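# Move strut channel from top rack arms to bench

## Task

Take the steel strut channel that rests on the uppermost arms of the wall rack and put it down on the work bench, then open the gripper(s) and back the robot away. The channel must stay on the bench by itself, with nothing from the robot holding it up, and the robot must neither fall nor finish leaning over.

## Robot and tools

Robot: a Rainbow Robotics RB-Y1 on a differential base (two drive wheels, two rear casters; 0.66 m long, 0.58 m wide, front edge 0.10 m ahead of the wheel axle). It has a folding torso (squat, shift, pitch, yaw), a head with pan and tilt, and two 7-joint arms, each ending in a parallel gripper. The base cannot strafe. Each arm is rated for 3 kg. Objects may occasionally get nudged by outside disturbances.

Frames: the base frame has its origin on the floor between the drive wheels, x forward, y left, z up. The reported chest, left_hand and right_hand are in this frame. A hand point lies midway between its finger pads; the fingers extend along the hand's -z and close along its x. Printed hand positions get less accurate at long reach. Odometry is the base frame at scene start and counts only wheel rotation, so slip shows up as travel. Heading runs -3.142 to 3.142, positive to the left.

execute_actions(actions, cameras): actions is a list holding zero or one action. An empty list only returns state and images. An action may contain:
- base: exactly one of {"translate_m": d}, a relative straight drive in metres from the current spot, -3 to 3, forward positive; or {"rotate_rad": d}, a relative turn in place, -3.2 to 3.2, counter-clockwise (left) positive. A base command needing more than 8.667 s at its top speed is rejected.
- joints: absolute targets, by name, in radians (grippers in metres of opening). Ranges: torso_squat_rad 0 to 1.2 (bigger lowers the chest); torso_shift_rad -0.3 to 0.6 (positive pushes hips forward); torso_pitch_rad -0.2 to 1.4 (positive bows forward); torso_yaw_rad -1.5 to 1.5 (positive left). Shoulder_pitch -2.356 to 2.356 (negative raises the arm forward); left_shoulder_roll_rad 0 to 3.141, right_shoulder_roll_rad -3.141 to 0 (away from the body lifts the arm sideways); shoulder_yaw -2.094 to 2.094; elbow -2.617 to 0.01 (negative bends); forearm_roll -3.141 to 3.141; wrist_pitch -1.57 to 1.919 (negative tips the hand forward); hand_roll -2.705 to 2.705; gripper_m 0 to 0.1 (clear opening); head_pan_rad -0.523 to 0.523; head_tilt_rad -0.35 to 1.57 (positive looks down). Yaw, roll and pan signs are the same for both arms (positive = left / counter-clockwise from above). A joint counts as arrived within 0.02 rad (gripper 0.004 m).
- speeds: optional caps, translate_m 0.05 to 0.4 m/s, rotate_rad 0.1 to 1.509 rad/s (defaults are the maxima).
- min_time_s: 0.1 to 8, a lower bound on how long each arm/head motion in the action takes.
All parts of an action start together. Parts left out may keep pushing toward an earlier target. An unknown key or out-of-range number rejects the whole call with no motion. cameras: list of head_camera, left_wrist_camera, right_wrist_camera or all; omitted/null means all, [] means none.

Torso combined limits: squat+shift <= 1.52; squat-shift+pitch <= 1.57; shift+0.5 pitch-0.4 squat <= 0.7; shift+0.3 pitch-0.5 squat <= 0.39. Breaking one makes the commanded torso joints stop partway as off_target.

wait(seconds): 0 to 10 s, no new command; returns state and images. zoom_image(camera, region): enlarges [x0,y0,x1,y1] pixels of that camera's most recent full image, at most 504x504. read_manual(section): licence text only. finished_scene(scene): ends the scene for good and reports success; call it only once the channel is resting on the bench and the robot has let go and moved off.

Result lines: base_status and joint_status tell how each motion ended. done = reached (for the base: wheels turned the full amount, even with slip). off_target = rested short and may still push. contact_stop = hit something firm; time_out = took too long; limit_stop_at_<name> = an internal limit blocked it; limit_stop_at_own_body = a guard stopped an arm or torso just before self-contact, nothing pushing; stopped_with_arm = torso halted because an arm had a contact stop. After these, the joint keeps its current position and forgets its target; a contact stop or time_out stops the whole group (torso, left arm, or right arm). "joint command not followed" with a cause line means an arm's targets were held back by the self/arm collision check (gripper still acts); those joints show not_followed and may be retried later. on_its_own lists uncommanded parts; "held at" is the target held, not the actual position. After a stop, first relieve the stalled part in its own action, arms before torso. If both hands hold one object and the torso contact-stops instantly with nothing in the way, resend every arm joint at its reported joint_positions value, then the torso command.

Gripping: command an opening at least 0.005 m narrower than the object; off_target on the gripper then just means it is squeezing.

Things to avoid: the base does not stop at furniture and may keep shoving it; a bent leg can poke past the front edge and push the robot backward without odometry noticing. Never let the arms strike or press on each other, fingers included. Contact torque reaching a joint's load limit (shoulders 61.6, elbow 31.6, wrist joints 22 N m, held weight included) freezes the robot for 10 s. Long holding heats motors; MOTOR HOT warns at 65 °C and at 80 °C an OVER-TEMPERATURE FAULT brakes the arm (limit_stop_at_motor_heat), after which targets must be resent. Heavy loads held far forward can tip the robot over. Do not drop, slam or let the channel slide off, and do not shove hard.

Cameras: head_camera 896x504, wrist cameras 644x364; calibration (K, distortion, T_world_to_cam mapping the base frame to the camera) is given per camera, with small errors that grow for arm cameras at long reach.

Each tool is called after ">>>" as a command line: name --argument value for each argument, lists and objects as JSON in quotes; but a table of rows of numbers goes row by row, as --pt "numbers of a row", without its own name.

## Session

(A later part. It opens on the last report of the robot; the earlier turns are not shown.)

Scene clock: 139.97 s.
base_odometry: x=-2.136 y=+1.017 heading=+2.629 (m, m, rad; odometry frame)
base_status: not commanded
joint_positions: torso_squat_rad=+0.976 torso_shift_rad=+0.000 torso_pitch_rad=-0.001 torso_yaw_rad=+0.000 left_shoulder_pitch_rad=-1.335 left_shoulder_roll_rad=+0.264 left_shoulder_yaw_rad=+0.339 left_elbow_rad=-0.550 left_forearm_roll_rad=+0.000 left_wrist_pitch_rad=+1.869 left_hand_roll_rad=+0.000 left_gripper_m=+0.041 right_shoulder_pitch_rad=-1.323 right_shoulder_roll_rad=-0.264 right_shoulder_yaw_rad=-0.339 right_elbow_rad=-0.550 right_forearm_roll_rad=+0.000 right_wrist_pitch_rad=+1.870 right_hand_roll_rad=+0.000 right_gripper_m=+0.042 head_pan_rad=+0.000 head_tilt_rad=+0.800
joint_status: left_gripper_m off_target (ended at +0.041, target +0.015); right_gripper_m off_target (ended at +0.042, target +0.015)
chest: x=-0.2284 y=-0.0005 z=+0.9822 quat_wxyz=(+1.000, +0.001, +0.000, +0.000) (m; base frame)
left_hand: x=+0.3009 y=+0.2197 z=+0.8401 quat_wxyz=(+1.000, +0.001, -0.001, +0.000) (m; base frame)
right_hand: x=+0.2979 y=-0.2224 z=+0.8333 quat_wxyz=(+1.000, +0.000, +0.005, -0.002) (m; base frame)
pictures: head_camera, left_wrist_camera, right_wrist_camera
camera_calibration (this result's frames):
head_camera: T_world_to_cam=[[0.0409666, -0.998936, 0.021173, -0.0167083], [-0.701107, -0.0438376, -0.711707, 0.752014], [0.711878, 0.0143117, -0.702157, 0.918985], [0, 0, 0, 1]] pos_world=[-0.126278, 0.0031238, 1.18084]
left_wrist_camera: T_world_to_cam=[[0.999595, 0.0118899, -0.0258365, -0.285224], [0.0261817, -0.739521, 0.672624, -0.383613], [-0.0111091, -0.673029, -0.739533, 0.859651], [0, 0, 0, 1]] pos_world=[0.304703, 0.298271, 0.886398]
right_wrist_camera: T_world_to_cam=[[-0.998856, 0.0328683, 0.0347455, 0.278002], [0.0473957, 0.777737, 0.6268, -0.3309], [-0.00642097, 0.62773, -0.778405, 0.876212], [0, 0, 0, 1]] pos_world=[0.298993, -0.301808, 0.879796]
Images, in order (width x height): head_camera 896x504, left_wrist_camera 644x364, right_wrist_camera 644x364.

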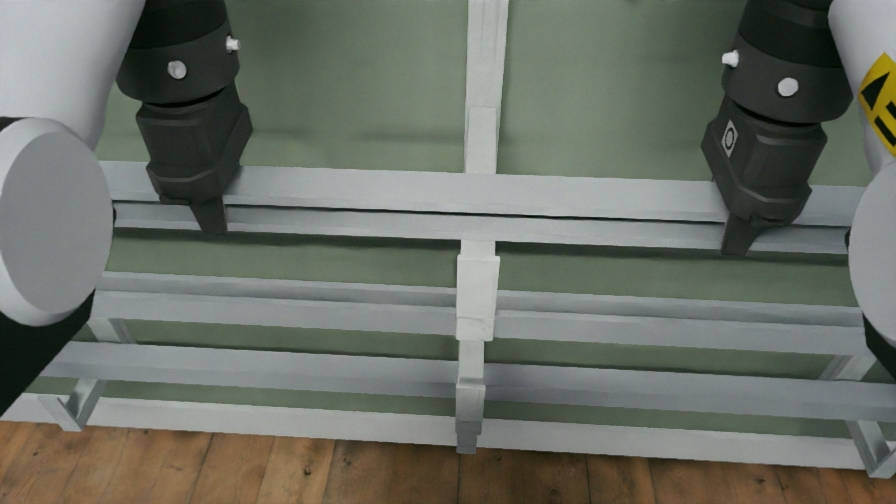

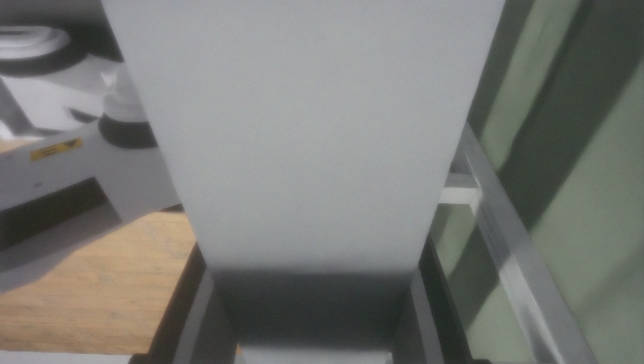

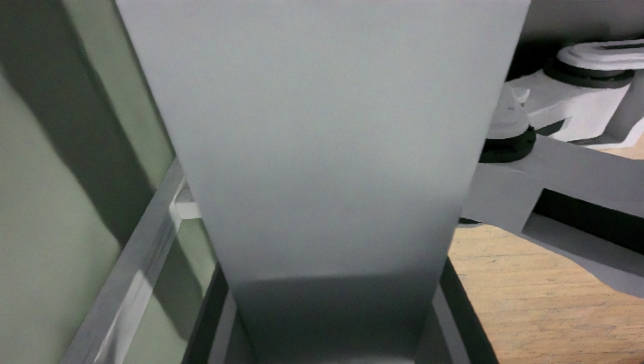

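>>> execute_actions --actions '[{"joints": {"torso_squat_rad": 0.62}}]'

Scene clock: 153.07 s.
base_odometry: x=-2.136 y=+1.017 heading=+2.629 (m, m, rad; odometry frame)
base_status: not commanded
joint_positions: torso_squat_rad=+0.620 torso_shift_rad=+0.000 torso_pitch_rad=+0.001 torso_yaw_rad=+0.000 left_shoulder_pitch_rad=-1.331 left_shoulder_roll_rad=+0.263 left_shoulder_yaw_rad=+0.339 left_elbow_rad=-0.548 left_forearm_roll_rad=+0.000 left_wrist_pitch_rad=+1.870 left_hand_roll_rad=+0.000 left_gripper_m=+0.041 right_shoulder_pitch_rad=-1.321 right_shoulder_roll_rad=-0.263 right_shoulder_yaw_rad=-0.339 right_elbow_rad=-0.549 right_forearm_roll_rad=+0.000 right_wrist_pitch_rad=+1.870 right_hand_roll_rad=+0.000 right_gripper_m=+0.042 head_pan_rad=+0.000 head_tilt_rad=+0.800
joint_status: all done
chest: x=-0.2277 y=-0.0005 z=+1.1597 quat_wxyz=(+1.000, +0.001, +0.000, +0.000) (m; base frame)
left_hand: x=+0.2998 y=+0.2199 z=+1.0138 quat_wxyz=(+1.000, +0.000, +0.003, +0.000) (m; base frame)
right_hand: x=+0.2979 y=-0.2223 z=+1.0086 quat_wxyz=(+1.000, +0.000, +0.008, -0.002) (m; base frame)
pictures: head_camera, left_wrist_camera, right_wrist_camera
camera_calibration (this result's frames):
head_camera: T_world_to_cam=[[0.0411151, -0.99893, 0.021167, -0.0204821], [-0.70232, -0.0439621, -0.710503, 0.877238], [0.710673, 0.0143464, -0.703376, 1.04423], [0, 0, 0, 1]] pos_world=[-0.12516, 0.00312419, 1.3582]
left_wrist_camera: T_world_to_cam=[[0.9993, 0.0126369, -0.0351997, -0.270206], [0.0330447, -0.739108, 0.672776, -0.502548], [-0.0175146, -0.673468, -0.739008, 0.989752], [0, 0, 0, 1]] pos_world=[0.303958, 0.298544, 1.06003]
right_wrist_camera: T_world_to_cam=[[-0.9987, 0.0327422, 0.0390563, 0.267471], [0.0500035, 0.777664, 0.626688, -0.441534], [-0.00985352, 0.627827, -0.778291, 1.01356], [0, 0, 0, 1]] pos_world=[0.299189, -0.301736, 1.05511]
Images, in order (width x height): head_camera 896x504, left_wrist_camera 644x364, right_wrist_camera 644x364.

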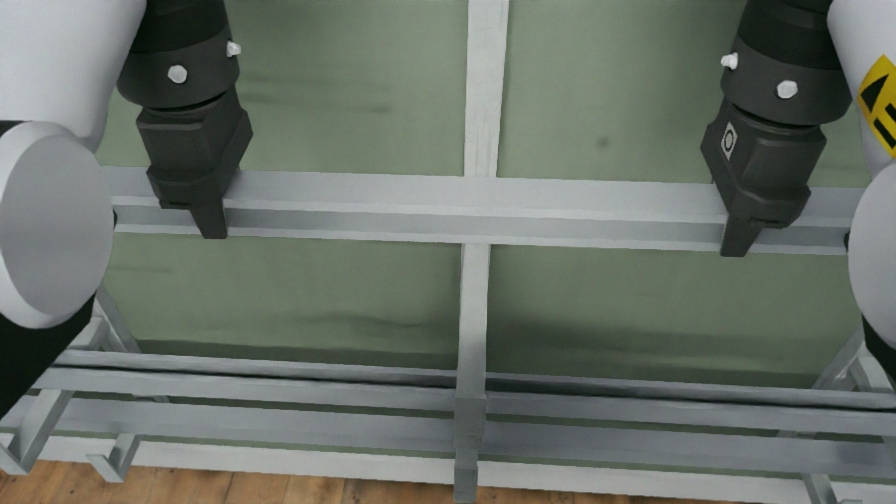

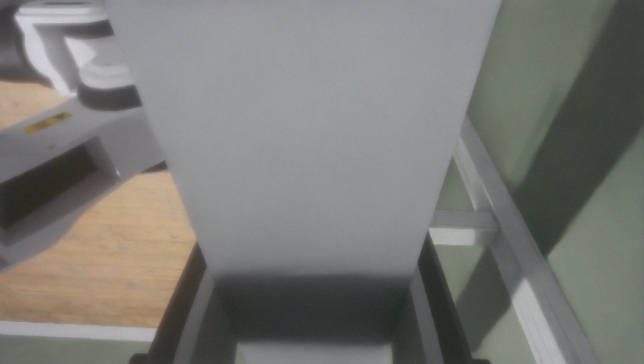

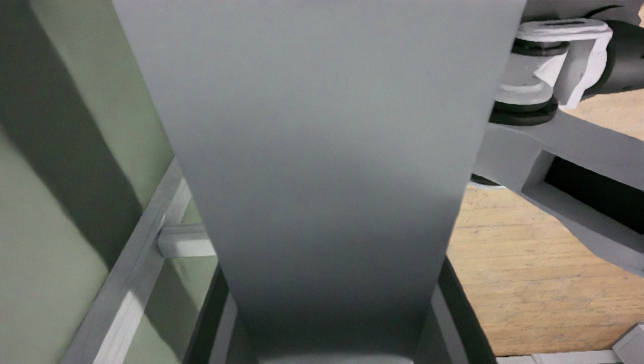

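>>> execute_actions --actions '[{"base": {"translate_m": -0.8}, "joints": {"torso_squat_rad": 0.35}}]' --cameras '["head_camera"]'

>>> execute_actions --actions '[{"base": {"rotate_rad": 3.071}, "joints": {"head_tilt_rad": 0.4}}]' --cameras '["head_camera"]'

Scene clock: 166.27 s.
base_odometry: x=-1.439 y=+0.624 heading=+2.629 (m, m, rad; odometry frame)
base_status: done
joint_positions: torso_squat_rad=+0.350 torso_shift_rad=+0.000 torso_pitch_rad=+0.001 torso_yaw_rad=+0.000 left_shoulder_pitch_rad=-1.331 left_shoulder_roll_rad=+0.263 left_shoulder_yaw_rad=+0.339 left_elbow_rad=-0.548 left_forearm_roll_rad=+0.000 left_wrist_pitch_rad=+1.870 left_hand_roll_rad=+0.000 left_gripper_m=+0.041 right_shoulder_pitch_rad=-1.321 right_shoulder_roll_rad=-0.263 right_shoulder_yaw_rad=-0.339 right_elbow_rad=-0.549 right_forearm_roll_rad=+0.000 right_wrist_pitch_rad=+1.870 right_hand_roll_rad=+0.000 right_gripper_m=+0.042 head_pan_rad=+0.000 head_tilt_rad=+0.800
joint_status: all done
chest: x=-0.2277 y=-0.0005 z=+1.2475 quat_wxyz=(+1.000, +0.001, +0.000, +0.000) (m; base frame)
left_hand: x=+0.2998 y=+0.2199 z=+1.1017 quat_wxyz=(+1.000, +0.000, +0.003, +0.000) (m; base frame)
right_hand: x=+0.2979 y=-0.2224 z=+1.0964 quat_wxyz=(+1.000, +0.001, +0.008, -0.002) (m; base frame)
pictures: head_camera
camera_calibration (this result's frames):
head_camera: T_world_to_cam=[[0.0411238, -0.99893, 0.0211691, -0.0223674], [-0.70228, -0.043969, -0.710541, 0.939694], [0.710712, 0.0143535, -0.703337, 1.10597], [0, 0, 0, 1]] pos_world=[-0.125177, 0.00309942, 1.44603]
Images, in order (width x height): head_camera 896x504.

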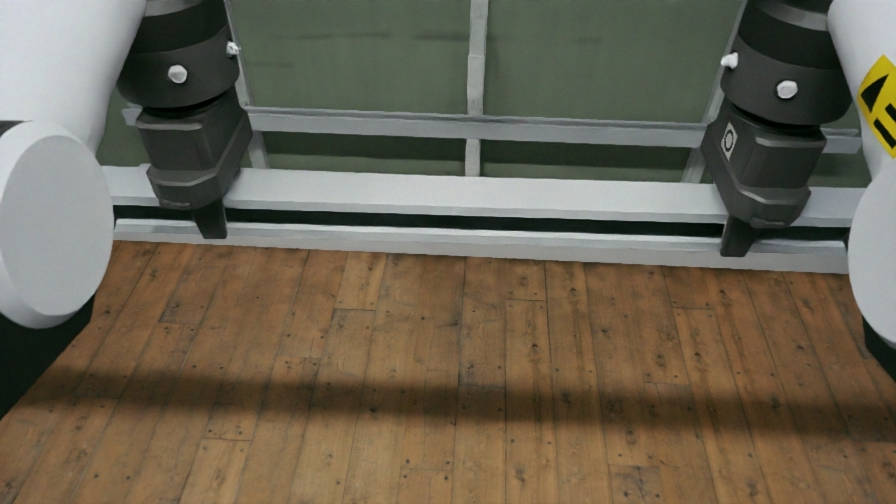

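Scene clock: 171.57 s.
base_odometry: x=-1.439 y=+0.624 heading=-0.584 (m, m, rad; odometry frame)
base_status: done
joint_positions: torso_squat_rad=+0.350 torso_shift_rad=+0.000 torso_pitch_rad=+0.001 torso_yaw_rad=+0.000 left_shoulder_pitch_rad=-1.331 left_shoulder_roll_rad=+0.263 left_shoulder_yaw_rad=+0.339 left_elbow_rad=-0.548 left_forearm_roll_rad=+0.000 left_wrist_pitch_rad=+1.870 left_hand_roll_rad=+0.000 left_gripper_m=+0.041 right_shoulder_pitch_rad=-1.321 right_shoulder_roll_rad=-0.263 right_shoulder_yaw_rad=-0.339 right_elbow_rad=-0.549 right_forearm_roll_rad=+0.000 right_wrist_pitch_rad=+1.870 right_hand_roll_rad=+0.000 right_gripper_m=+0.042 head_pan_rad=+0.000 head_tilt_rad=+0.400
joint_status: all done
chest: x=-0.2277 y=-0.0005 z=+1.2475 quat_wxyz=(+1.000, +0.001, +0.000, +0.000) (m; base frame)
left_hand: x=+0.2997 y=+0.2199 z=+1.1017 quat_wxyz=(+1.000, +0.000, +0.003, +0.000) (m; base frame)
right_hand: x=+0.2979 y=-0.2223 z=+1.0964 quat_wxyz=(+1.000, +0.000, +0.008, -0.002) (m; base frame)
pictures: head_camera
camera_calibration (this result's frames):
head_camera: T_world_to_cam=[[0.0292712, -0.998945, 0.0353814, -0.0453282], [-0.370176, -0.0437132, -0.927933, 1.32262], [0.9285, 0.0140643, -0.371065, 0.669743], [0, 0, 0, 1]] pos_world=[-0.130926, 0.00311624, 1.47743]
Images, in order (width x height): head_camera 896x504.

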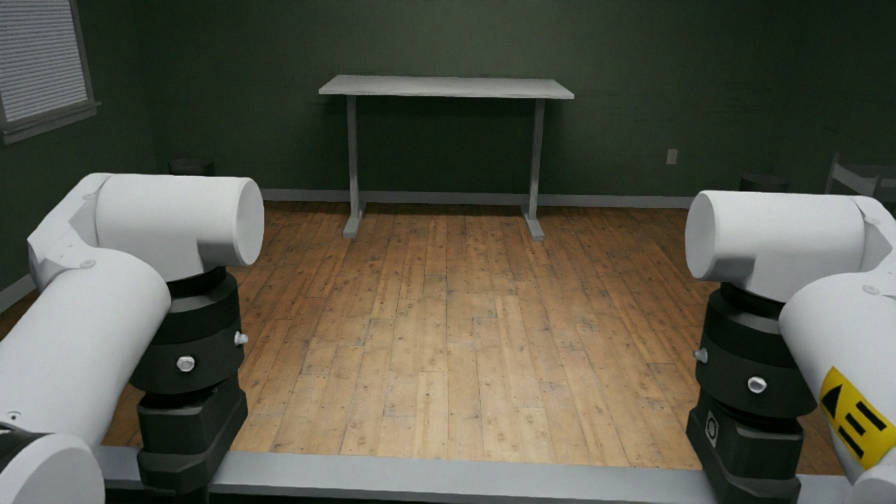

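>>> execute_actions --actions '[{"base": {"rotate_rad": -0.02}}]' --cameras '[]'

>>> execute_actions --actions '[{"base": {"translate_m": 2.5}, "joints": {"head_tilt_rad": 0.45, "torso_squat_rad": 0.2}}]' --cameras '[]'

>>> execute_actions --actions '[{"base": {"rotate_rad": 0.108}}]' --cameras '["head_camera"]'

Scene clock: 181.33 s.
base_odometry: x=-1.439 y=+0.624 heading=-0.604 (m, m, rad; odometry frame)
base_status: done
joint_positions: torso_squat_rad=+0.350 torso_shift_rad=+0.000 torso_pitch_rad=+0.001 torso_yaw_rad=+0.000 left_shoulder_pitch_rad=-1.331 left_shoulder_roll_rad=+0.263 left_shoulder_yaw_rad=+0.339 left_elbow_rad=-0.548 left_forearm_roll_rad=+0.000 left_wrist_pitch_rad=+1.870 left_hand_roll_rad=+0.000 left_gripper_m=+0.041 right_shoulder_pitch_rad=-1.321 right_shoulder_roll_rad=-0.263 right_shoulder_yaw_rad=-0.339 right_elbow_rad=-0.549 right_forearm_roll_rad=+0.000 right_wrist_pitch_rad=+1.870 right_hand_roll_rad=+0.000 right_gripper_m=+0.042 head_pan_rad=+0.000 head_tilt_rad=+0.400
joint_status: not commanded
chest: x=-0.2277 y=-0.0005 z=+1.2475 quat_wxyz=(+1.000, +0.001, +0.000, +0.000) (m; base frame)
left_hand: x=+0.2997 y=+0.2199 z=+1.1016 quat_wxyz=(+1.000, +0.000, +0.003, +0.000) (m; base frame)
right_hand: x=+0.2979 y=-0.2223 z=+1.0964 quat_wxyz=(+1.000, +0.000, +0.008, -0.002) (m; base frame)
pictures: none
No camera images: the call's "cameras" was empty. Leave "cameras" out to get every camera's image.

Scene clock: 188.87 s.
base_odometry: x=+0.620 y=-0.794 heading=-0.603 (m, m, rad; odometry frame)
base_status: done
joint_positions: torso_squat_rad=+0.200 torso_shift_rad=+0.000 torso_pitch_rad=+0.001 torso_yaw_rad=+0.000 left_shoulder_pitch_rad=-1.331 left_shoulder_roll_rad=+0.263 left_shoulder_yaw_rad=+0.339 left_elbow_rad=-0.548 left_forearm_roll_rad=+0.000 left_wrist_pitch_rad=+1.870 left_hand_roll_rad=+0.000 left_gripper_m=+0.041 right_shoulder_pitch_rad=-1.321 right_shoulder_roll_rad=-0.263 right_shoulder_yaw_rad=-0.339 right_elbow_rad=-0.549 right_forearm_roll_rad=+0.000 right_wrist_pitch_rad=+1.870 right_hand_roll_rad=+0.000 right_gripper_m=+0.042 head_pan_rad=+0.000 head_tilt_rad=+0.450
joint_status: all done
chest: x=-0.2275 y=-0.0005 z=+1.2760 quat_wxyz=(+1.000, +0.001, +0.001, +0.000) (m; base frame)
left_hand: x=+0.2999 y=+0.2199 z=+1.1299 quat_wxyz=(+1.000, +0.000, +0.003, +0.000) (m; base frame)
right_hand: x=+0.2980 y=-0.2223 z=+1.1247 quat_wxyz=(+1.000, +0.000, +0.008, -0.002) (m; base frame)
pictures: none
No camera images: the call's "cameras" was empty. Leave "cameras" out to get every camera's image.

Scene clock: 190.13 s.
base_odometry: x=+0.620 y=-0.794 heading=-0.496 (m, m, rad; odometry frame)
base_status: done
joint_positions: torso_squat_rad=+0.200 torso_shift_rad=+0.000 torso_pitch_rad=+0.001 torso_yaw_rad=+0.000 left_shoulder_pitch_rad=-1.331 left_shoulder_roll_rad=+0.263 left_shoulder_yaw_rad=+0.339 left_elbow_rad=-0.548 left_forearm_roll_rad=+0.000 left_wrist_pitch_rad=+1.870 left_hand_roll_rad=+0.000 left_gripper_m=+0.041 right_shoulder_pitch_rad=-1.321 right_shoulder_roll_rad=-0.263 right_shoulder_yaw_rad=-0.339 right_elbow_rad=-0.549 right_forearm_roll_rad=+0.000 right_wrist_pitch_rad=+1.870 right_hand_roll_rad=+0.000 right_gripper_m=+0.042 head_pan_rad=+0.000 head_tilt_rad=+0.450
joint_status: not commanded
chest: x=-0.2275 y=-0.0005 z=+1.2760 quat_wxyz=(+1.000, +0.001, +0.001, +0.000) (m; base frame)
left_hand: x=+0.2998 y=+0.2199 z=+1.1300 quat_wxyz=(+1.000, +0.000, +0.003, +0.000) (m; base frame)
right_hand: x=+0.2980 y=-0.2223 z=+1.1248 quat_wxyz=(+1.000, +0.000, +0.008, -0.002) (m; base frame)
pictures: head_camera
camera_calibration (this result's frames):
head_camera: T_world_to_cam=[[0.0310681, -0.998944, 0.0338595, -0.0437564], [-0.41625, -0.0437294, -0.908198, 1.31052], [0.908719, 0.014122, -0.417169, 0.744126], [0, 0, 0, 1]] pos_world=[-0.129336, 0.00308965, 1.50212]
Images, in order (width x height): head_camera 896x504.

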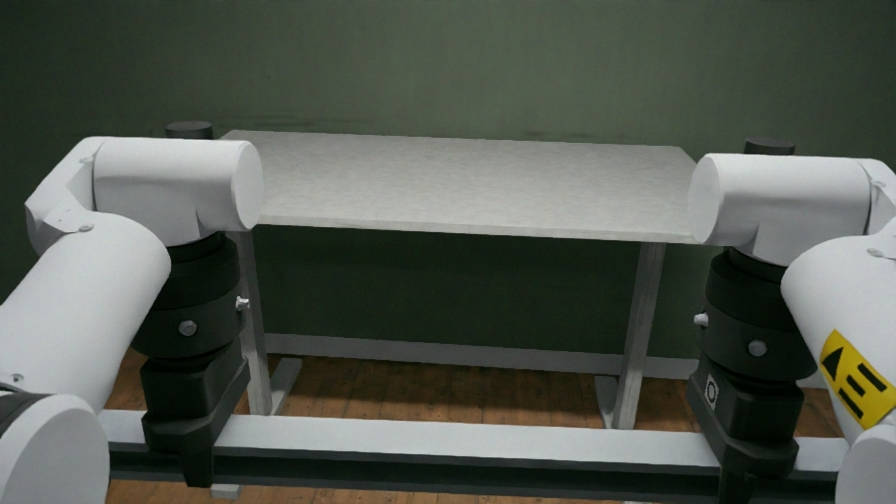

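>>> execute_actions --actions '[{"base": {"translate_m": 1.07}, "joints": {"head_tilt_rad": 0.8}}]'

Scene clock: 202.80 s.
base_odometry: x=+1.561 y=-1.303 heading=-0.496 (m, m, rad; odometry frame)
base_status: done
joint_positions: torso_squat_rad=+0.200 torso_shift_rad=+0.000 torso_pitch_rad=+0.001 torso_yaw_rad=+0.000 left_shoulder_pitch_rad=-1.331 left_shoulder_roll_rad=+0.263 left_shoulder_yaw_rad=+0.339 left_elbow_rad=-0.548 left_forearm_roll_rad=+0.000 left_wrist_pitch_rad=+1.870 left_hand_roll_rad=+0.000 left_gripper_m=+0.041 right_shoulder_pitch_rad=-1.321 right_shoulder_roll_rad=-0.263 right_shoulder_yaw_rad=-0.339 right_elbow_rad=-0.549 right_forearm_roll_rad=+0.000 right_wrist_pitch_rad=+1.870 right_hand_roll_rad=+0.000 right_gripper_m=+0.042 head_pan_rad=+0.000 head_tilt_rad=+0.800
joint_status: all done
chest: x=-0.2275 y=-0.0005 z=+1.2760 quat_wxyz=(+1.000, +0.001, +0.001, +0.000) (m; base frame)
left_hand: x=+0.2999 y=+0.2199 z=+1.1300 quat_wxyz=(+1.000, +0.000, +0.003, +0.000) (m; base frame)
right_hand: x=+0.2980 y=-0.2223 z=+1.1247 quat_wxyz=(+1.000, +0.000, +0.008, -0.002) (m; base frame)
pictures: head_camera, left_wrist_camera, right_wrist_camera
camera_calibration (this result's frames):
head_camera: T_world_to_cam=[[0.0412006, -0.998926, 0.0211963, -0.0229803], [-0.702452, -0.0440459, -0.710367, 0.959791], [0.710538, 0.0143782, -0.703512, 1.12606], [0, 0, 0, 1]] pos_world=[-0.124953, 0.00312851, 1.47449]
left_wrist_camera: T_world_to_cam=[[0.999286, 0.0127192, -0.0355723, -0.265793], [0.0333583, -0.739031, 0.672845, -0.580853], [-0.017731, -0.673551, -0.738928, 1.07555], [0, 0, 0, 1]] pos_world=[0.30405, 0.298551, 1.17612]
right_wrist_camera: T_world_to_cam=[[-0.998689, 0.0326519, 0.0394217, 0.262618], [0.0501622, 0.77769, 0.626643, -0.514323], [-0.0101967, 0.627799, -0.778308, 1.10402], [0, 0, 0, 1]] pos_world=[0.299331, -0.301696, 1.17121]
Images, in order (width x height): head_camera 896x504, left_wrist_camera 644x364, right_wrist_camera 644x364.

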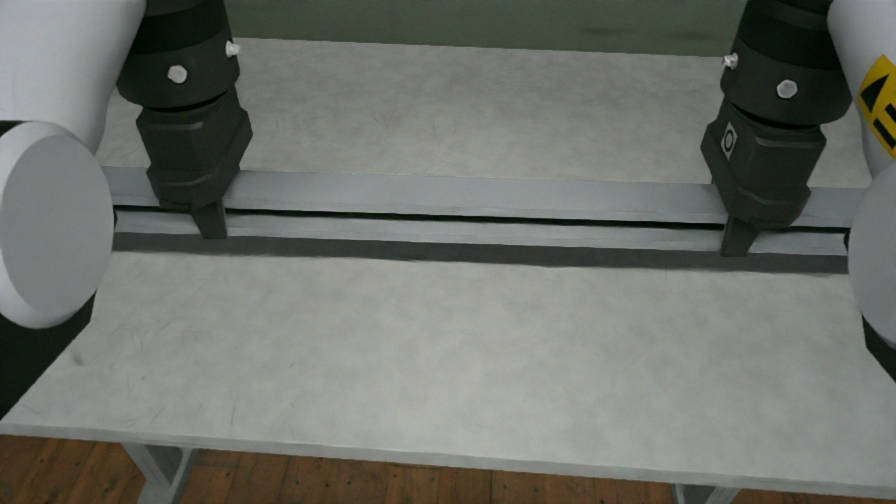

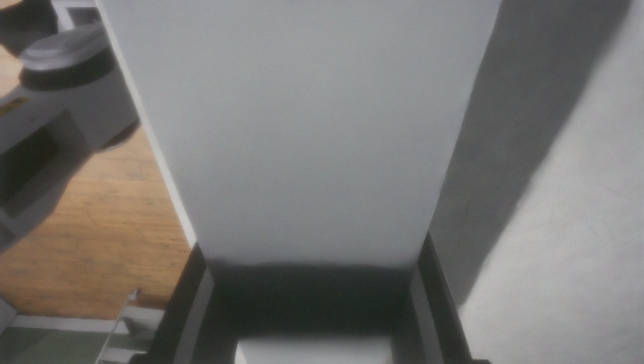

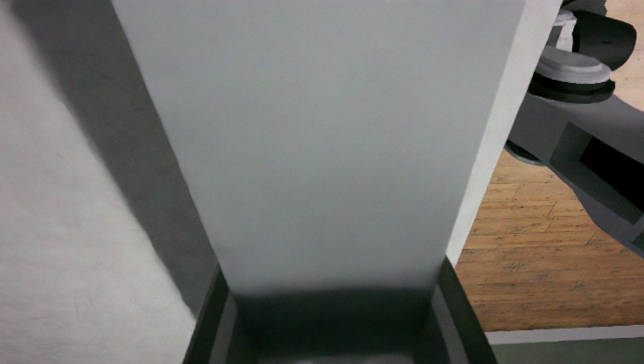

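>>> execute_actions --actions '[{"base": {"translate_m": 0.05}, "joints": {"torso_squat_rad": 0.40}}]'

>>> zoom_image --camera "head_camera" --region '[150, 190, 350, 290]'

>>> zoom_image --camera "head_camera" --region '[630, 205, 830, 305]'

Scene clock: 211.23 s.
base_odometry: x=+1.605 y=-1.327 heading=-0.496 (m, m, rad; odometry frame)
base_status: done
joint_positions: torso_squat_rad=+0.400 torso_shift_rad=+0.000 torso_pitch_rad=+0.001 torso_yaw_rad=+0.000 left_shoulder_pitch_rad=-1.331 left_shoulder_roll_rad=+0.263 left_shoulder_yaw_rad=+0.339 left_elbow_rad=-0.548 left_forearm_roll_rad=+0.000 left_wrist_pitch_rad=+1.870 left_hand_roll_rad=+0.000 left_gripper_m=+0.041 right_shoulder_pitch_rad=-1.321 right_shoulder_roll_rad=-0.263 right_shoulder_yaw_rad=-0.339 right_elbow_rad=-0.549 right_forearm_roll_rad=+0.000 right_wrist_pitch_rad=+1.870 right_hand_roll_rad=+0.000 right_gripper_m=+0.042 head_pan_rad=+0.000 head_tilt_rad=+0.800
joint_status: all done
chest: x=-0.2277 y=-0.0005 z=+1.2347 quat_wxyz=(+1.000, +0.001, +0.000, +0.000) (m; base frame)
left_hand: x=+0.2997 y=+0.2199 z=+1.0888 quat_wxyz=(+1.000, +0.000, +0.003, +0.000) (m; base frame)
right_hand: x=+0.2979 y=-0.2223 z=+1.0836 quat_wxyz=(+1.000, +0.000, +0.008, -0.002) (m; base frame)
pictures: head_camera, left_wrist_camera, right_wrist_camera
camera_calibration (this result's frames):
head_camera: T_world_to_cam=[[0.0411946, -0.998926, 0.0212079, -0.0221022], [-0.702251, -0.0440458, -0.710566, 0.930627], [0.710737, 0.0143782, -0.703311, 1.09694], [0, 0, 0, 1]] pos_world=[-0.12519, 0.00313975, 1.43323]
left_wrist_camera: T_world_to_cam=[[0.999298, 0.0127071, -0.0352507, -0.267476], [0.0331328, -0.739032, 0.672855, -0.553125], [-0.0175014, -0.673551, -0.738934, 1.04511], [0, 0, 0, 1]] pos_world=[0.303906, 0.298556, 1.13501]
right_wrist_camera: T_world_to_cam=[[-0.998702, 0.0326485, 0.0390986, 0.264464], [0.0499568, 0.77769, 0.62666, -0.488512], [-0.00994708, 0.6278, -0.778311, 1.07193], [0, 0, 0, 1]] pos_world=[0.299188, -0.301683, 1.13009]
Images, in order (width x height): head_camera 896x504, left_wrist_camera 644x364, right_wrist_camera 644x364.

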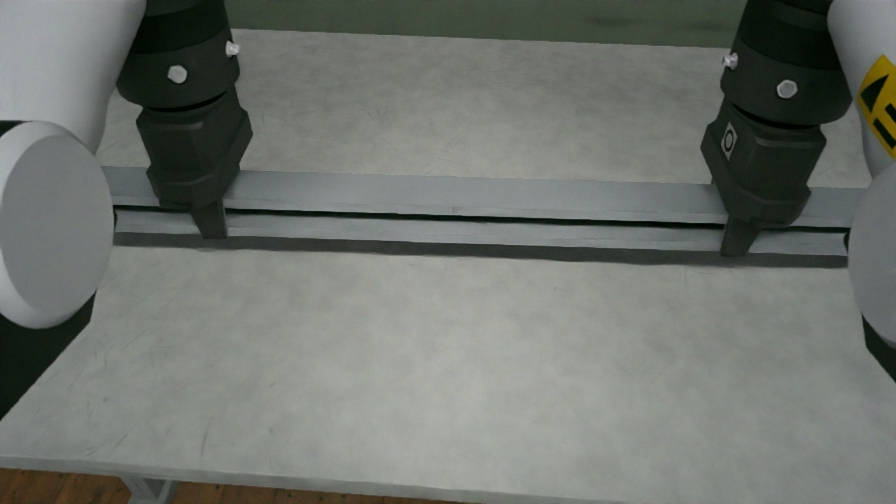

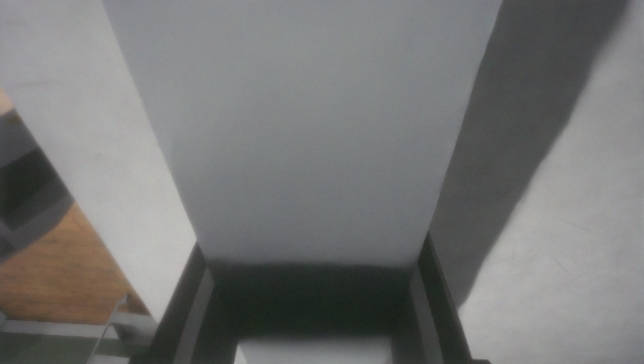

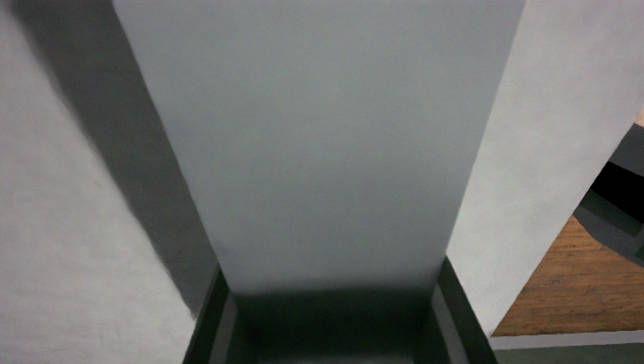

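Region (150, 190, 350, 290) of head_camera's 896x504 image, scaled by 2.520, with more detail than that image has.

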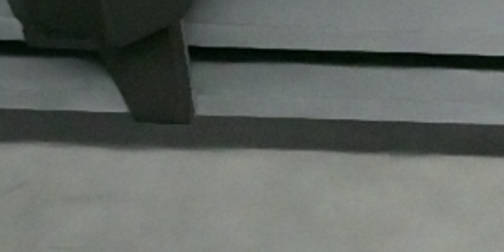

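Region (630, 205, 830, 305) of head_camera's 896x504 image, scaled by 2.520, with more detail than that image has.

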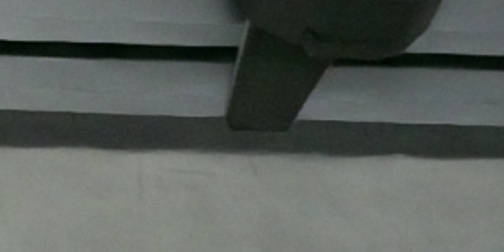

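>>> execute_actions --actions '[{"joints": {"torso_squat_rad": 0.51}}]' --cameras '["head_camera"]'

>>> zoom_image --camera "head_camera" --region '[150, 190, 350, 290]'

>>> zoom_image --camera "head_camera" --region '[630, 205, 830, 305]'

Scene clock: 221.23 s.
base_odometry: x=+1.605 y=-1.327 heading=-0.496 (m, m, rad; odometry frame)
base_status: not commanded
joint_positions: torso_squat_rad=+0.510 torso_shift_rad=+0.000 torso_pitch_rad=+0.001 torso_yaw_rad=+0.000 left_shoulder_pitch_rad=-1.331 left_shoulder_roll_rad=+0.263 left_shoulder_yaw_rad=+0.339 left_elbow_rad=-0.548 left_forearm_roll_rad=+0.000 left_wrist_pitch_rad=+1.870 left_hand_roll_rad=+0.000 left_gripper_m=+0.041 right_shoulder_pitch_rad=-1.321 right_shoulder_roll_rad=-0.263 right_shoulder_yaw_rad=-0.339 right_elbow_rad=-0.549 right_forearm_roll_rad=+0.000 right_wrist_pitch_rad=+1.870 right_hand_roll_rad=+0.000 right_gripper_m=+0.042 head_pan_rad=+0.000 head_tilt_rad=+0.800
joint_status: all done
chest: x=-0.2277 y=-0.0005 z=+1.2009 quat_wxyz=(+1.000, +0.001, +0.000, +0.000) (m; base frame)
left_hand: x=+0.2997 y=+0.2199 z=+1.0550 quat_wxyz=(+1.000, +0.000, +0.003, +0.000) (m; base frame)
right_hand: x=+0.2979 y=-0.2223 z=+1.0498 quat_wxyz=(+1.000, +0.000, +0.008, -0.002) (m; base frame)
pictures: head_camera
camera_calibration (this result's frames):
head_camera: T_world_to_cam=[[0.0411947, -0.998926, 0.0212076, -0.0213751], [-0.70226, -0.0440459, -0.710557, 0.906584], [0.710728, 0.0143779, -0.70332, 1.07316], [0, 0, 0, 1]] pos_world=[-0.12519, 0.00314929, 1.39941]
Images, in order (width x height): head_camera 896x504.

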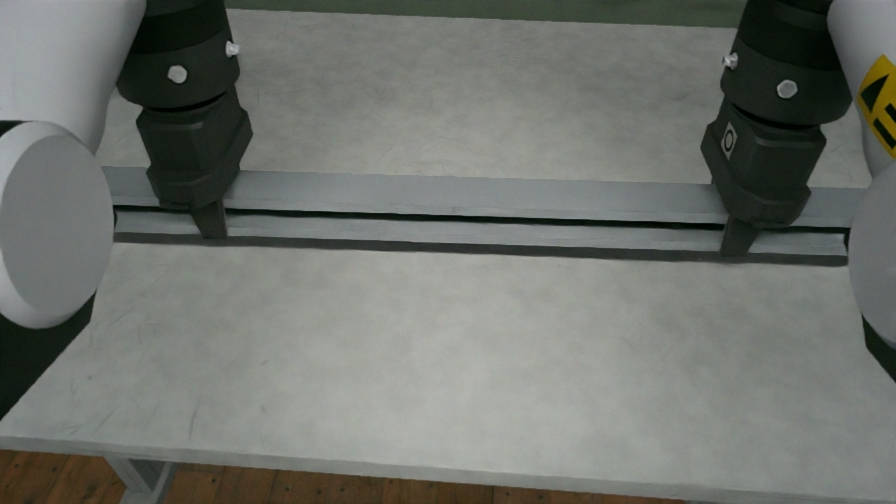

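Region (150, 190, 350, 290) of head_camera's 896x504 image, scaled by 2.520, with more detail than that image has.

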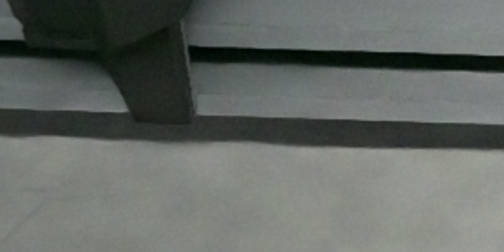

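Region (630, 205, 830, 305) of head_camera's 896x504 image, scaled by 2.520, with more detail than that image has.

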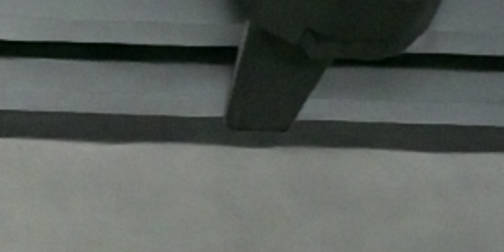

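>>> execute_actions --actions '[{"joints": {"torso_squat_rad": 0.58}}]'

>>> zoom_image --camera "head_camera" --region '[150, 190, 350, 290]'

>>> zoom_image --camera "head_camera" --region '[630, 205, 830, 305]'

Scene clock: 232.47 s.
base_odometry: x=+1.605 y=-1.327 heading=-0.496 (m, m, rad; odometry frame)
base_status: not commanded
joint_positions: torso_squat_rad=+0.580 torso_shift_rad=+0.000 torso_pitch_rad=+0.001 torso_yaw_rad=+0.000 left_shoulder_pitch_rad=-1.331 left_shoulder_roll_rad=+0.263 left_shoulder_yaw_rad=+0.339 left_elbow_rad=-0.548 left_forearm_roll_rad=+0.000 left_wrist_pitch_rad=+1.870 left_hand_roll_rad=+0.000 left_gripper_m=+0.041 right_shoulder_pitch_rad=-1.321 right_shoulder_roll_rad=-0.263 right_shoulder_yaw_rad=-0.339 right_elbow_rad=-0.549 right_forearm_roll_rad=+0.000 right_wrist_pitch_rad=+1.870 right_hand_roll_rad=+0.000 right_gripper_m=+0.042 head_pan_rad=+0.000 head_tilt_rad=+0.800
joint_status: all done
chest: x=-0.2277 y=-0.0005 z=+1.1755 quat_wxyz=(+1.000, +0.001, +0.000, +0.000) (m; base frame)
left_hand: x=+0.2997 y=+0.2199 z=+1.0296 quat_wxyz=(+1.000, +0.000, +0.003, +0.000) (m; base frame)
right_hand: x=+0.2979 y=-0.2223 z=+1.0244 quat_wxyz=(+1.000, +0.000, +0.008, -0.002) (m; base frame)
pictures: head_camera, left_wrist_camera, right_wrist_camera
camera_calibration (this result's frames):
head_camera: T_world_to_cam=[[0.0411944, -0.998926, 0.0212081, -0.0208296], [-0.702247, -0.0440458, -0.71057, 0.888545], [0.710741, 0.0143781, -0.703307, 1.05531], [0, 0, 0, 1]] pos_world=[-0.125212, 0.00315612, 1.37402]
left_wrist_camera: T_world_to_cam=[[0.999296, 0.0127146, -0.0353047, -0.269478], [0.0331748, -0.739031, 0.672854, -0.513274], [-0.0175362, -0.673551, -0.738933, 1.00137], [0, 0, 0, 1]] pos_world=[0.303876, 0.298576, 1.07579]
right_wrist_camera: T_world_to_cam=[[-0.998701, 0.0326544, 0.0391219, 0.26673], [0.049976, 0.77769, 0.626659, -0.45142], [-0.00996152, 0.6278, -0.778311, 1.02584], [0, 0, 0, 1]] pos_world=[0.299163, -0.30167, 1.07088]
Images, in order (width x height): head_camera 896x504, left_wrist_camera 644x364, right_wrist_camera 644x364.

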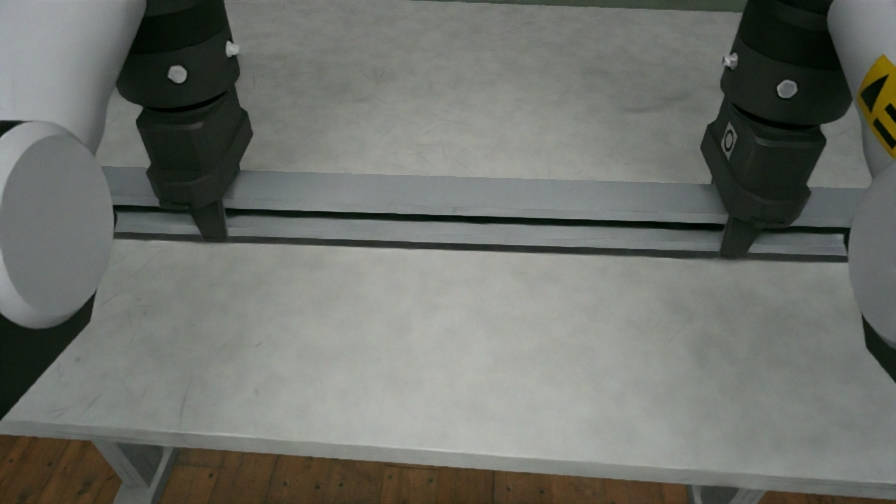

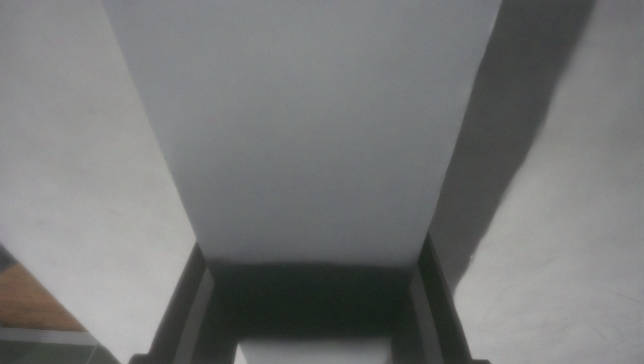

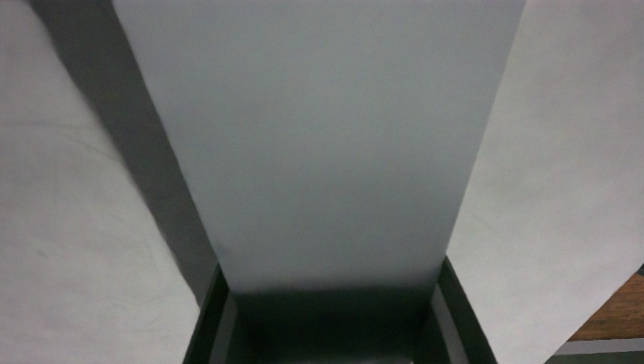

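Region (150, 190, 350, 290) of head_camera's 896x504 image, scaled by 2.520, with more detail than that image has.

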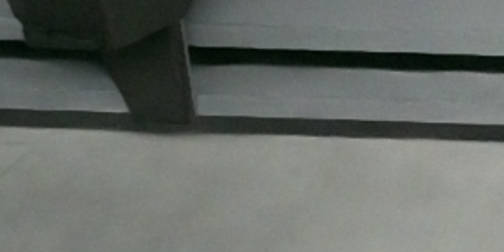

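Region (630, 205, 830, 305) of head_camera's 896x504 image, scaled by 2.520, with more detail than that image has.

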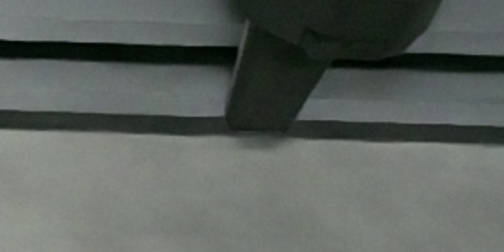

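>>> execute_actions --actions '[{"joints": {"torso_squat_rad": 0.648}}]' --cameras '["head_camera"]'

>>> zoom_image --camera "head_camera" --region '[150, 190, 350, 290]'

>>> zoom_image --camera "head_camera" --region '[630, 205, 830, 305]'

Scene clock: 239.27 s.
base_odometry: x=+1.605 y=-1.327 heading=-0.496 (m, m, rad; odometry frame)
base_status: not commanded
joint_positions: torso_squat_rad=+0.648 torso_shift_rad=+0.000 torso_pitch_rad=+0.001 torso_yaw_rad=+0.000 left_shoulder_pitch_rad=-1.331 left_shoulder_roll_rad=+0.263 left_shoulder_yaw_rad=+0.339 left_elbow_rad=-0.548 left_forearm_roll_rad=+0.000 left_wrist_pitch_rad=+1.870 left_hand_roll_rad=+0.000 left_gripper_m=+0.041 right_shoulder_pitch_rad=-1.321 right_shoulder_roll_rad=-0.263 right_shoulder_yaw_rad=-0.339 right_elbow_rad=-0.549 right_forearm_roll_rad=+0.000 right_wrist_pitch_rad=+1.870 right_hand_roll_rad=+0.000 right_gripper_m=+0.042 head_pan_rad=+0.000 head_tilt_rad=+0.800
joint_status: all done
chest: x=-0.2277 y=-0.0005 z=+1.1481 quat_wxyz=(+1.000, +0.001, +0.000, +0.000) (m; base frame)
left_hand: x=+0.2997 y=+0.2200 z=+1.0022 quat_wxyz=(+1.000, +0.000, +0.003, +0.000) (m; base frame)
right_hand: x=+0.2979 y=-0.2223 z=+0.9970 quat_wxyz=(+1.000, +0.000, +0.008, -0.002) (m; base frame)
pictures: head_camera
camera_calibration (this result's frames):
head_camera: T_world_to_cam=[[0.0411942, -0.998926, 0.0212083, -0.0202405], [-0.702245, -0.0440458, -0.710571, 0.86906], [0.710742, 0.014378, -0.703305, 1.03603], [0, 0, 0, 1]] pos_world=[-0.125221, 0.00316374, 1.3466]
Images, in order (width x height): head_camera 896x504.

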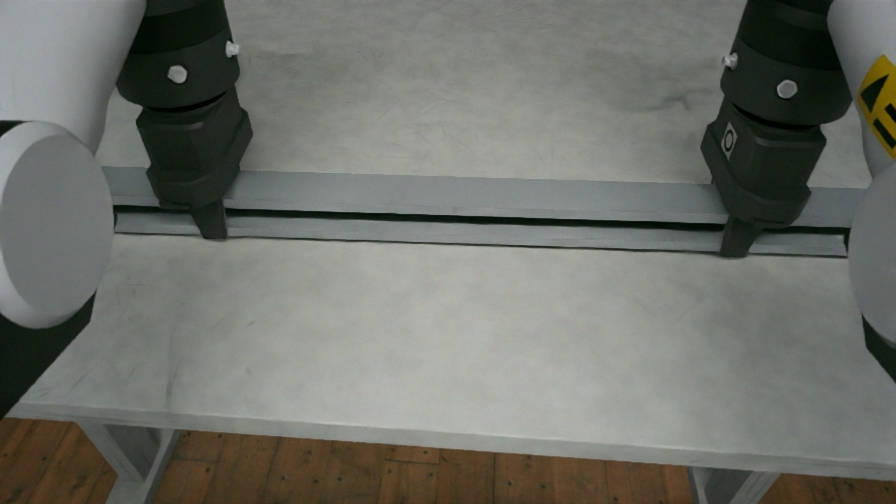

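Region (150, 190, 350, 290) of head_camera's 896x504 image, scaled by 2.520, with more detail than that image has.

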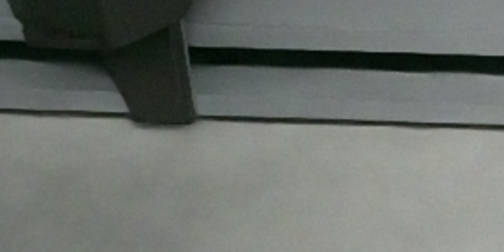

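Region (630, 205, 830, 305) of head_camera's 896x504 image, scaled by 2.520, with more detail than that image has.

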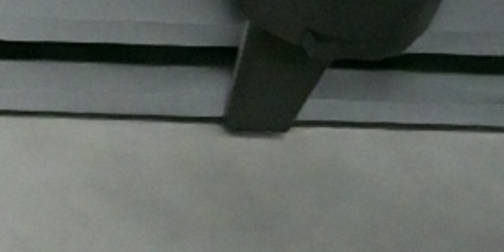

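>>> execute_actions --actions '[]'

Scene clock: 246.97 s.
base_odometry: x=+1.605 y=-1.327 heading=-0.496 (m, m, rad; odometry frame)
base_status: not commanded
joint_positions: torso_squat_rad=+0.648 torso_shift_rad=+0.000 torso_pitch_rad=+0.001 torso_yaw_rad=+0.000 left_shoulder_pitch_rad=-1.331 left_shoulder_roll_rad=+0.263 left_shoulder_yaw_rad=+0.339 left_elbow_rad=-0.548 left_forearm_roll_rad=+0.000 left_wrist_pitch_rad=+1.870 left_hand_roll_rad=+0.000 left_gripper_m=+0.041 right_shoulder_pitch_rad=-1.321 right_shoulder_roll_rad=-0.263 right_shoulder_yaw_rad=-0.339 right_elbow_rad=-0.549 right_forearm_roll_rad=+0.000 right_wrist_pitch_rad=+1.870 right_hand_roll_rad=+0.000 right_gripper_m=+0.042 head_pan_rad=+0.000 head_tilt_rad=+0.800
joint_status: all done
chest: x=-0.2277 y=-0.0005 z=+1.1481 quat_wxyz=(+1.000, +0.001, +0.000, +0.000) (m; base frame)
left_hand: x=+0.2997 y=+0.2200 z=+1.0022 quat_wxyz=(+1.000, +0.000, +0.003, +0.000) (m; base frame)
right_hand: x=+0.2979 y=-0.2223 z=+0.9970 quat_wxyz=(+1.000, +0.000, +0.008, -0.002) (m; base frame)
pictures: head_camera, left_wrist_camera, right_wrist_camera
camera_calibration (this result's frames):
head_camera: T_world_to_cam=[[0.0411942, -0.998926, 0.0212082, -0.0202404], [-0.702245, -0.0440457, -0.710571, 0.86906], [0.710742, 0.014378, -0.703306, 1.03603], [0, 0, 0, 1]] pos_world=[-0.125221, 0.00316363, 1.3466]
left_wrist_camera: T_world_to_cam=[[0.999294, 0.0127246, -0.0353449, -0.270391], [0.0332092, -0.739031, 0.672852, -0.494816], [-0.0175591, -0.673551, -0.738932, 0.981117], [0, 0, 0, 1]] pos_world=[0.303861, 0.298589, 1.04836]
right_wrist_camera: T_world_to_cam=[[-0.998699, 0.0326638, 0.039161, 0.267749], [0.0500079, 0.777689, 0.626657, -0.434241], [-0.00998606, 0.6278, -0.778311, 1.0045], [0, 0, 0, 1]] pos_world=[0.299147, -0.301667, 1.04345]
Images, in order (width x height): head_camera 896x504, left_wrist_camera 644x364, right_wrist_camera 644x364.

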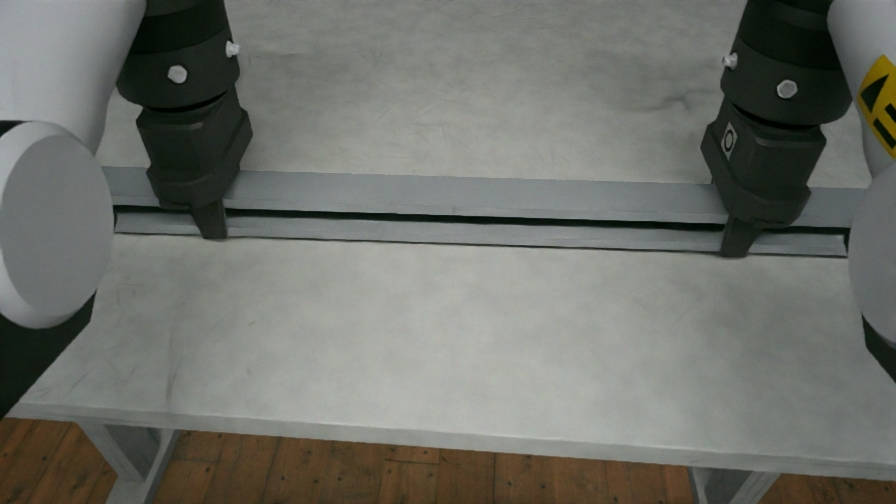

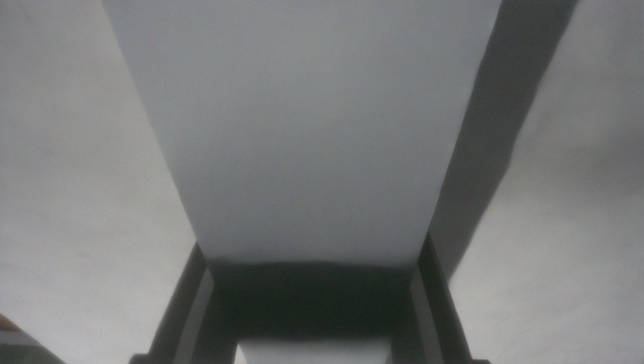

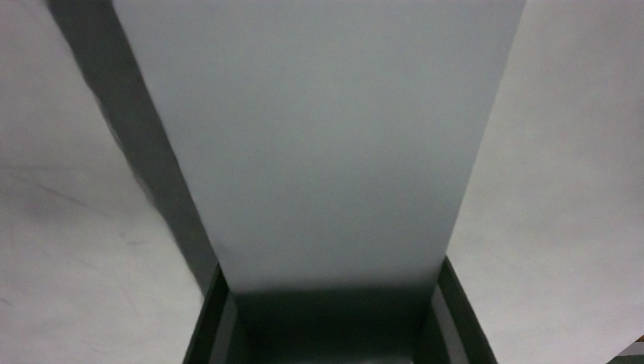

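>>> execute_actions --actions '[{"joints":{"torso_squat_rad":0.662}}]' --cameras '["head_camera"]'

>>> zoom_image --camera "head_camera" --region '[150, 190, 350, 290]'

>>> zoom_image --camera "head_camera" --region '[630, 205, 830, 305]'

Scene clock: 250.33 s.
base_odometry: x=+1.605 y=-1.327 heading=-0.496 (m, m, rad; odometry frame)
base_status: not commanded
joint_positions: torso_squat_rad=+0.662 torso_shift_rad=+0.000 torso_pitch_rad=+0.001 torso_yaw_rad=+0.000 left_shoulder_pitch_rad=-1.331 left_shoulder_roll_rad=+0.263 left_shoulder_yaw_rad=+0.339 left_elbow_rad=-0.548 left_forearm_roll_rad=+0.000 left_wrist_pitch_rad=+1.870 left_hand_roll_rad=+0.000 left_gripper_m=+0.041 right_shoulder_pitch_rad=-1.321 right_shoulder_roll_rad=-0.263 right_shoulder_yaw_rad=-0.339 right_elbow_rad=-0.549 right_forearm_roll_rad=+0.000 right_wrist_pitch_rad=+1.870 right_hand_roll_rad=+0.000 right_gripper_m=+0.042 head_pan_rad=+0.000 head_tilt_rad=+0.800
joint_status: all done
chest: x=-0.2277 y=-0.0005 z=+1.1421 quat_wxyz=(+1.000, +0.001, +0.000, +0.000) (m; base frame)
left_hand: x=+0.2997 y=+0.2200 z=+0.9962 quat_wxyz=(+1.000, +0.000, +0.003, +0.000) (m; base frame)
right_hand: x=+0.2979 y=-0.2223 z=+0.9910 quat_wxyz=(+1.000, +0.000, +0.008, -0.002) (m; base frame)
pictures: head_camera
camera_calibration (this result's frames):
head_camera: T_world_to_cam=[[0.0411944, -0.998926, 0.0212076, -0.0201119], [-0.702255, -0.0440455, -0.710561, 0.864814], [0.710732, 0.014378, -0.703315, 1.03184], [0, 0, 0, 1]] pos_world=[-0.125211, 0.00316517, 1.34064]
Images, in order (width x height): head_camera 896x504.

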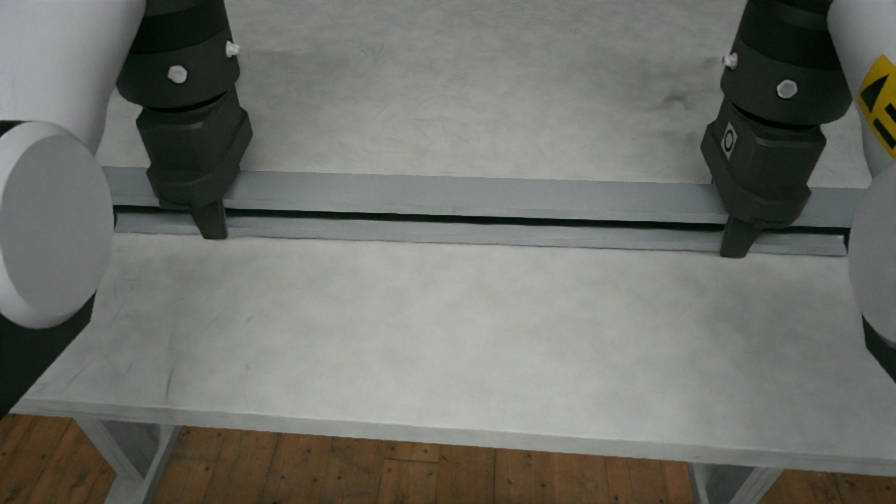

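Region (150, 190, 350, 290) of head_camera's 896x504 image, scaled by 2.520, with more detail than that image has.

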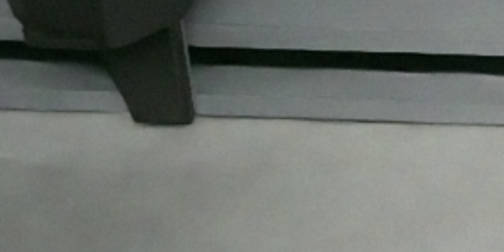

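Region (630, 205, 830, 305) of head_camera's 896x504 image, scaled by 2.520, with more detail than that image has.

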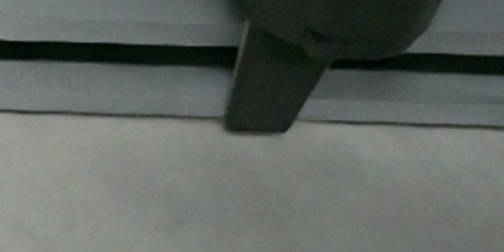

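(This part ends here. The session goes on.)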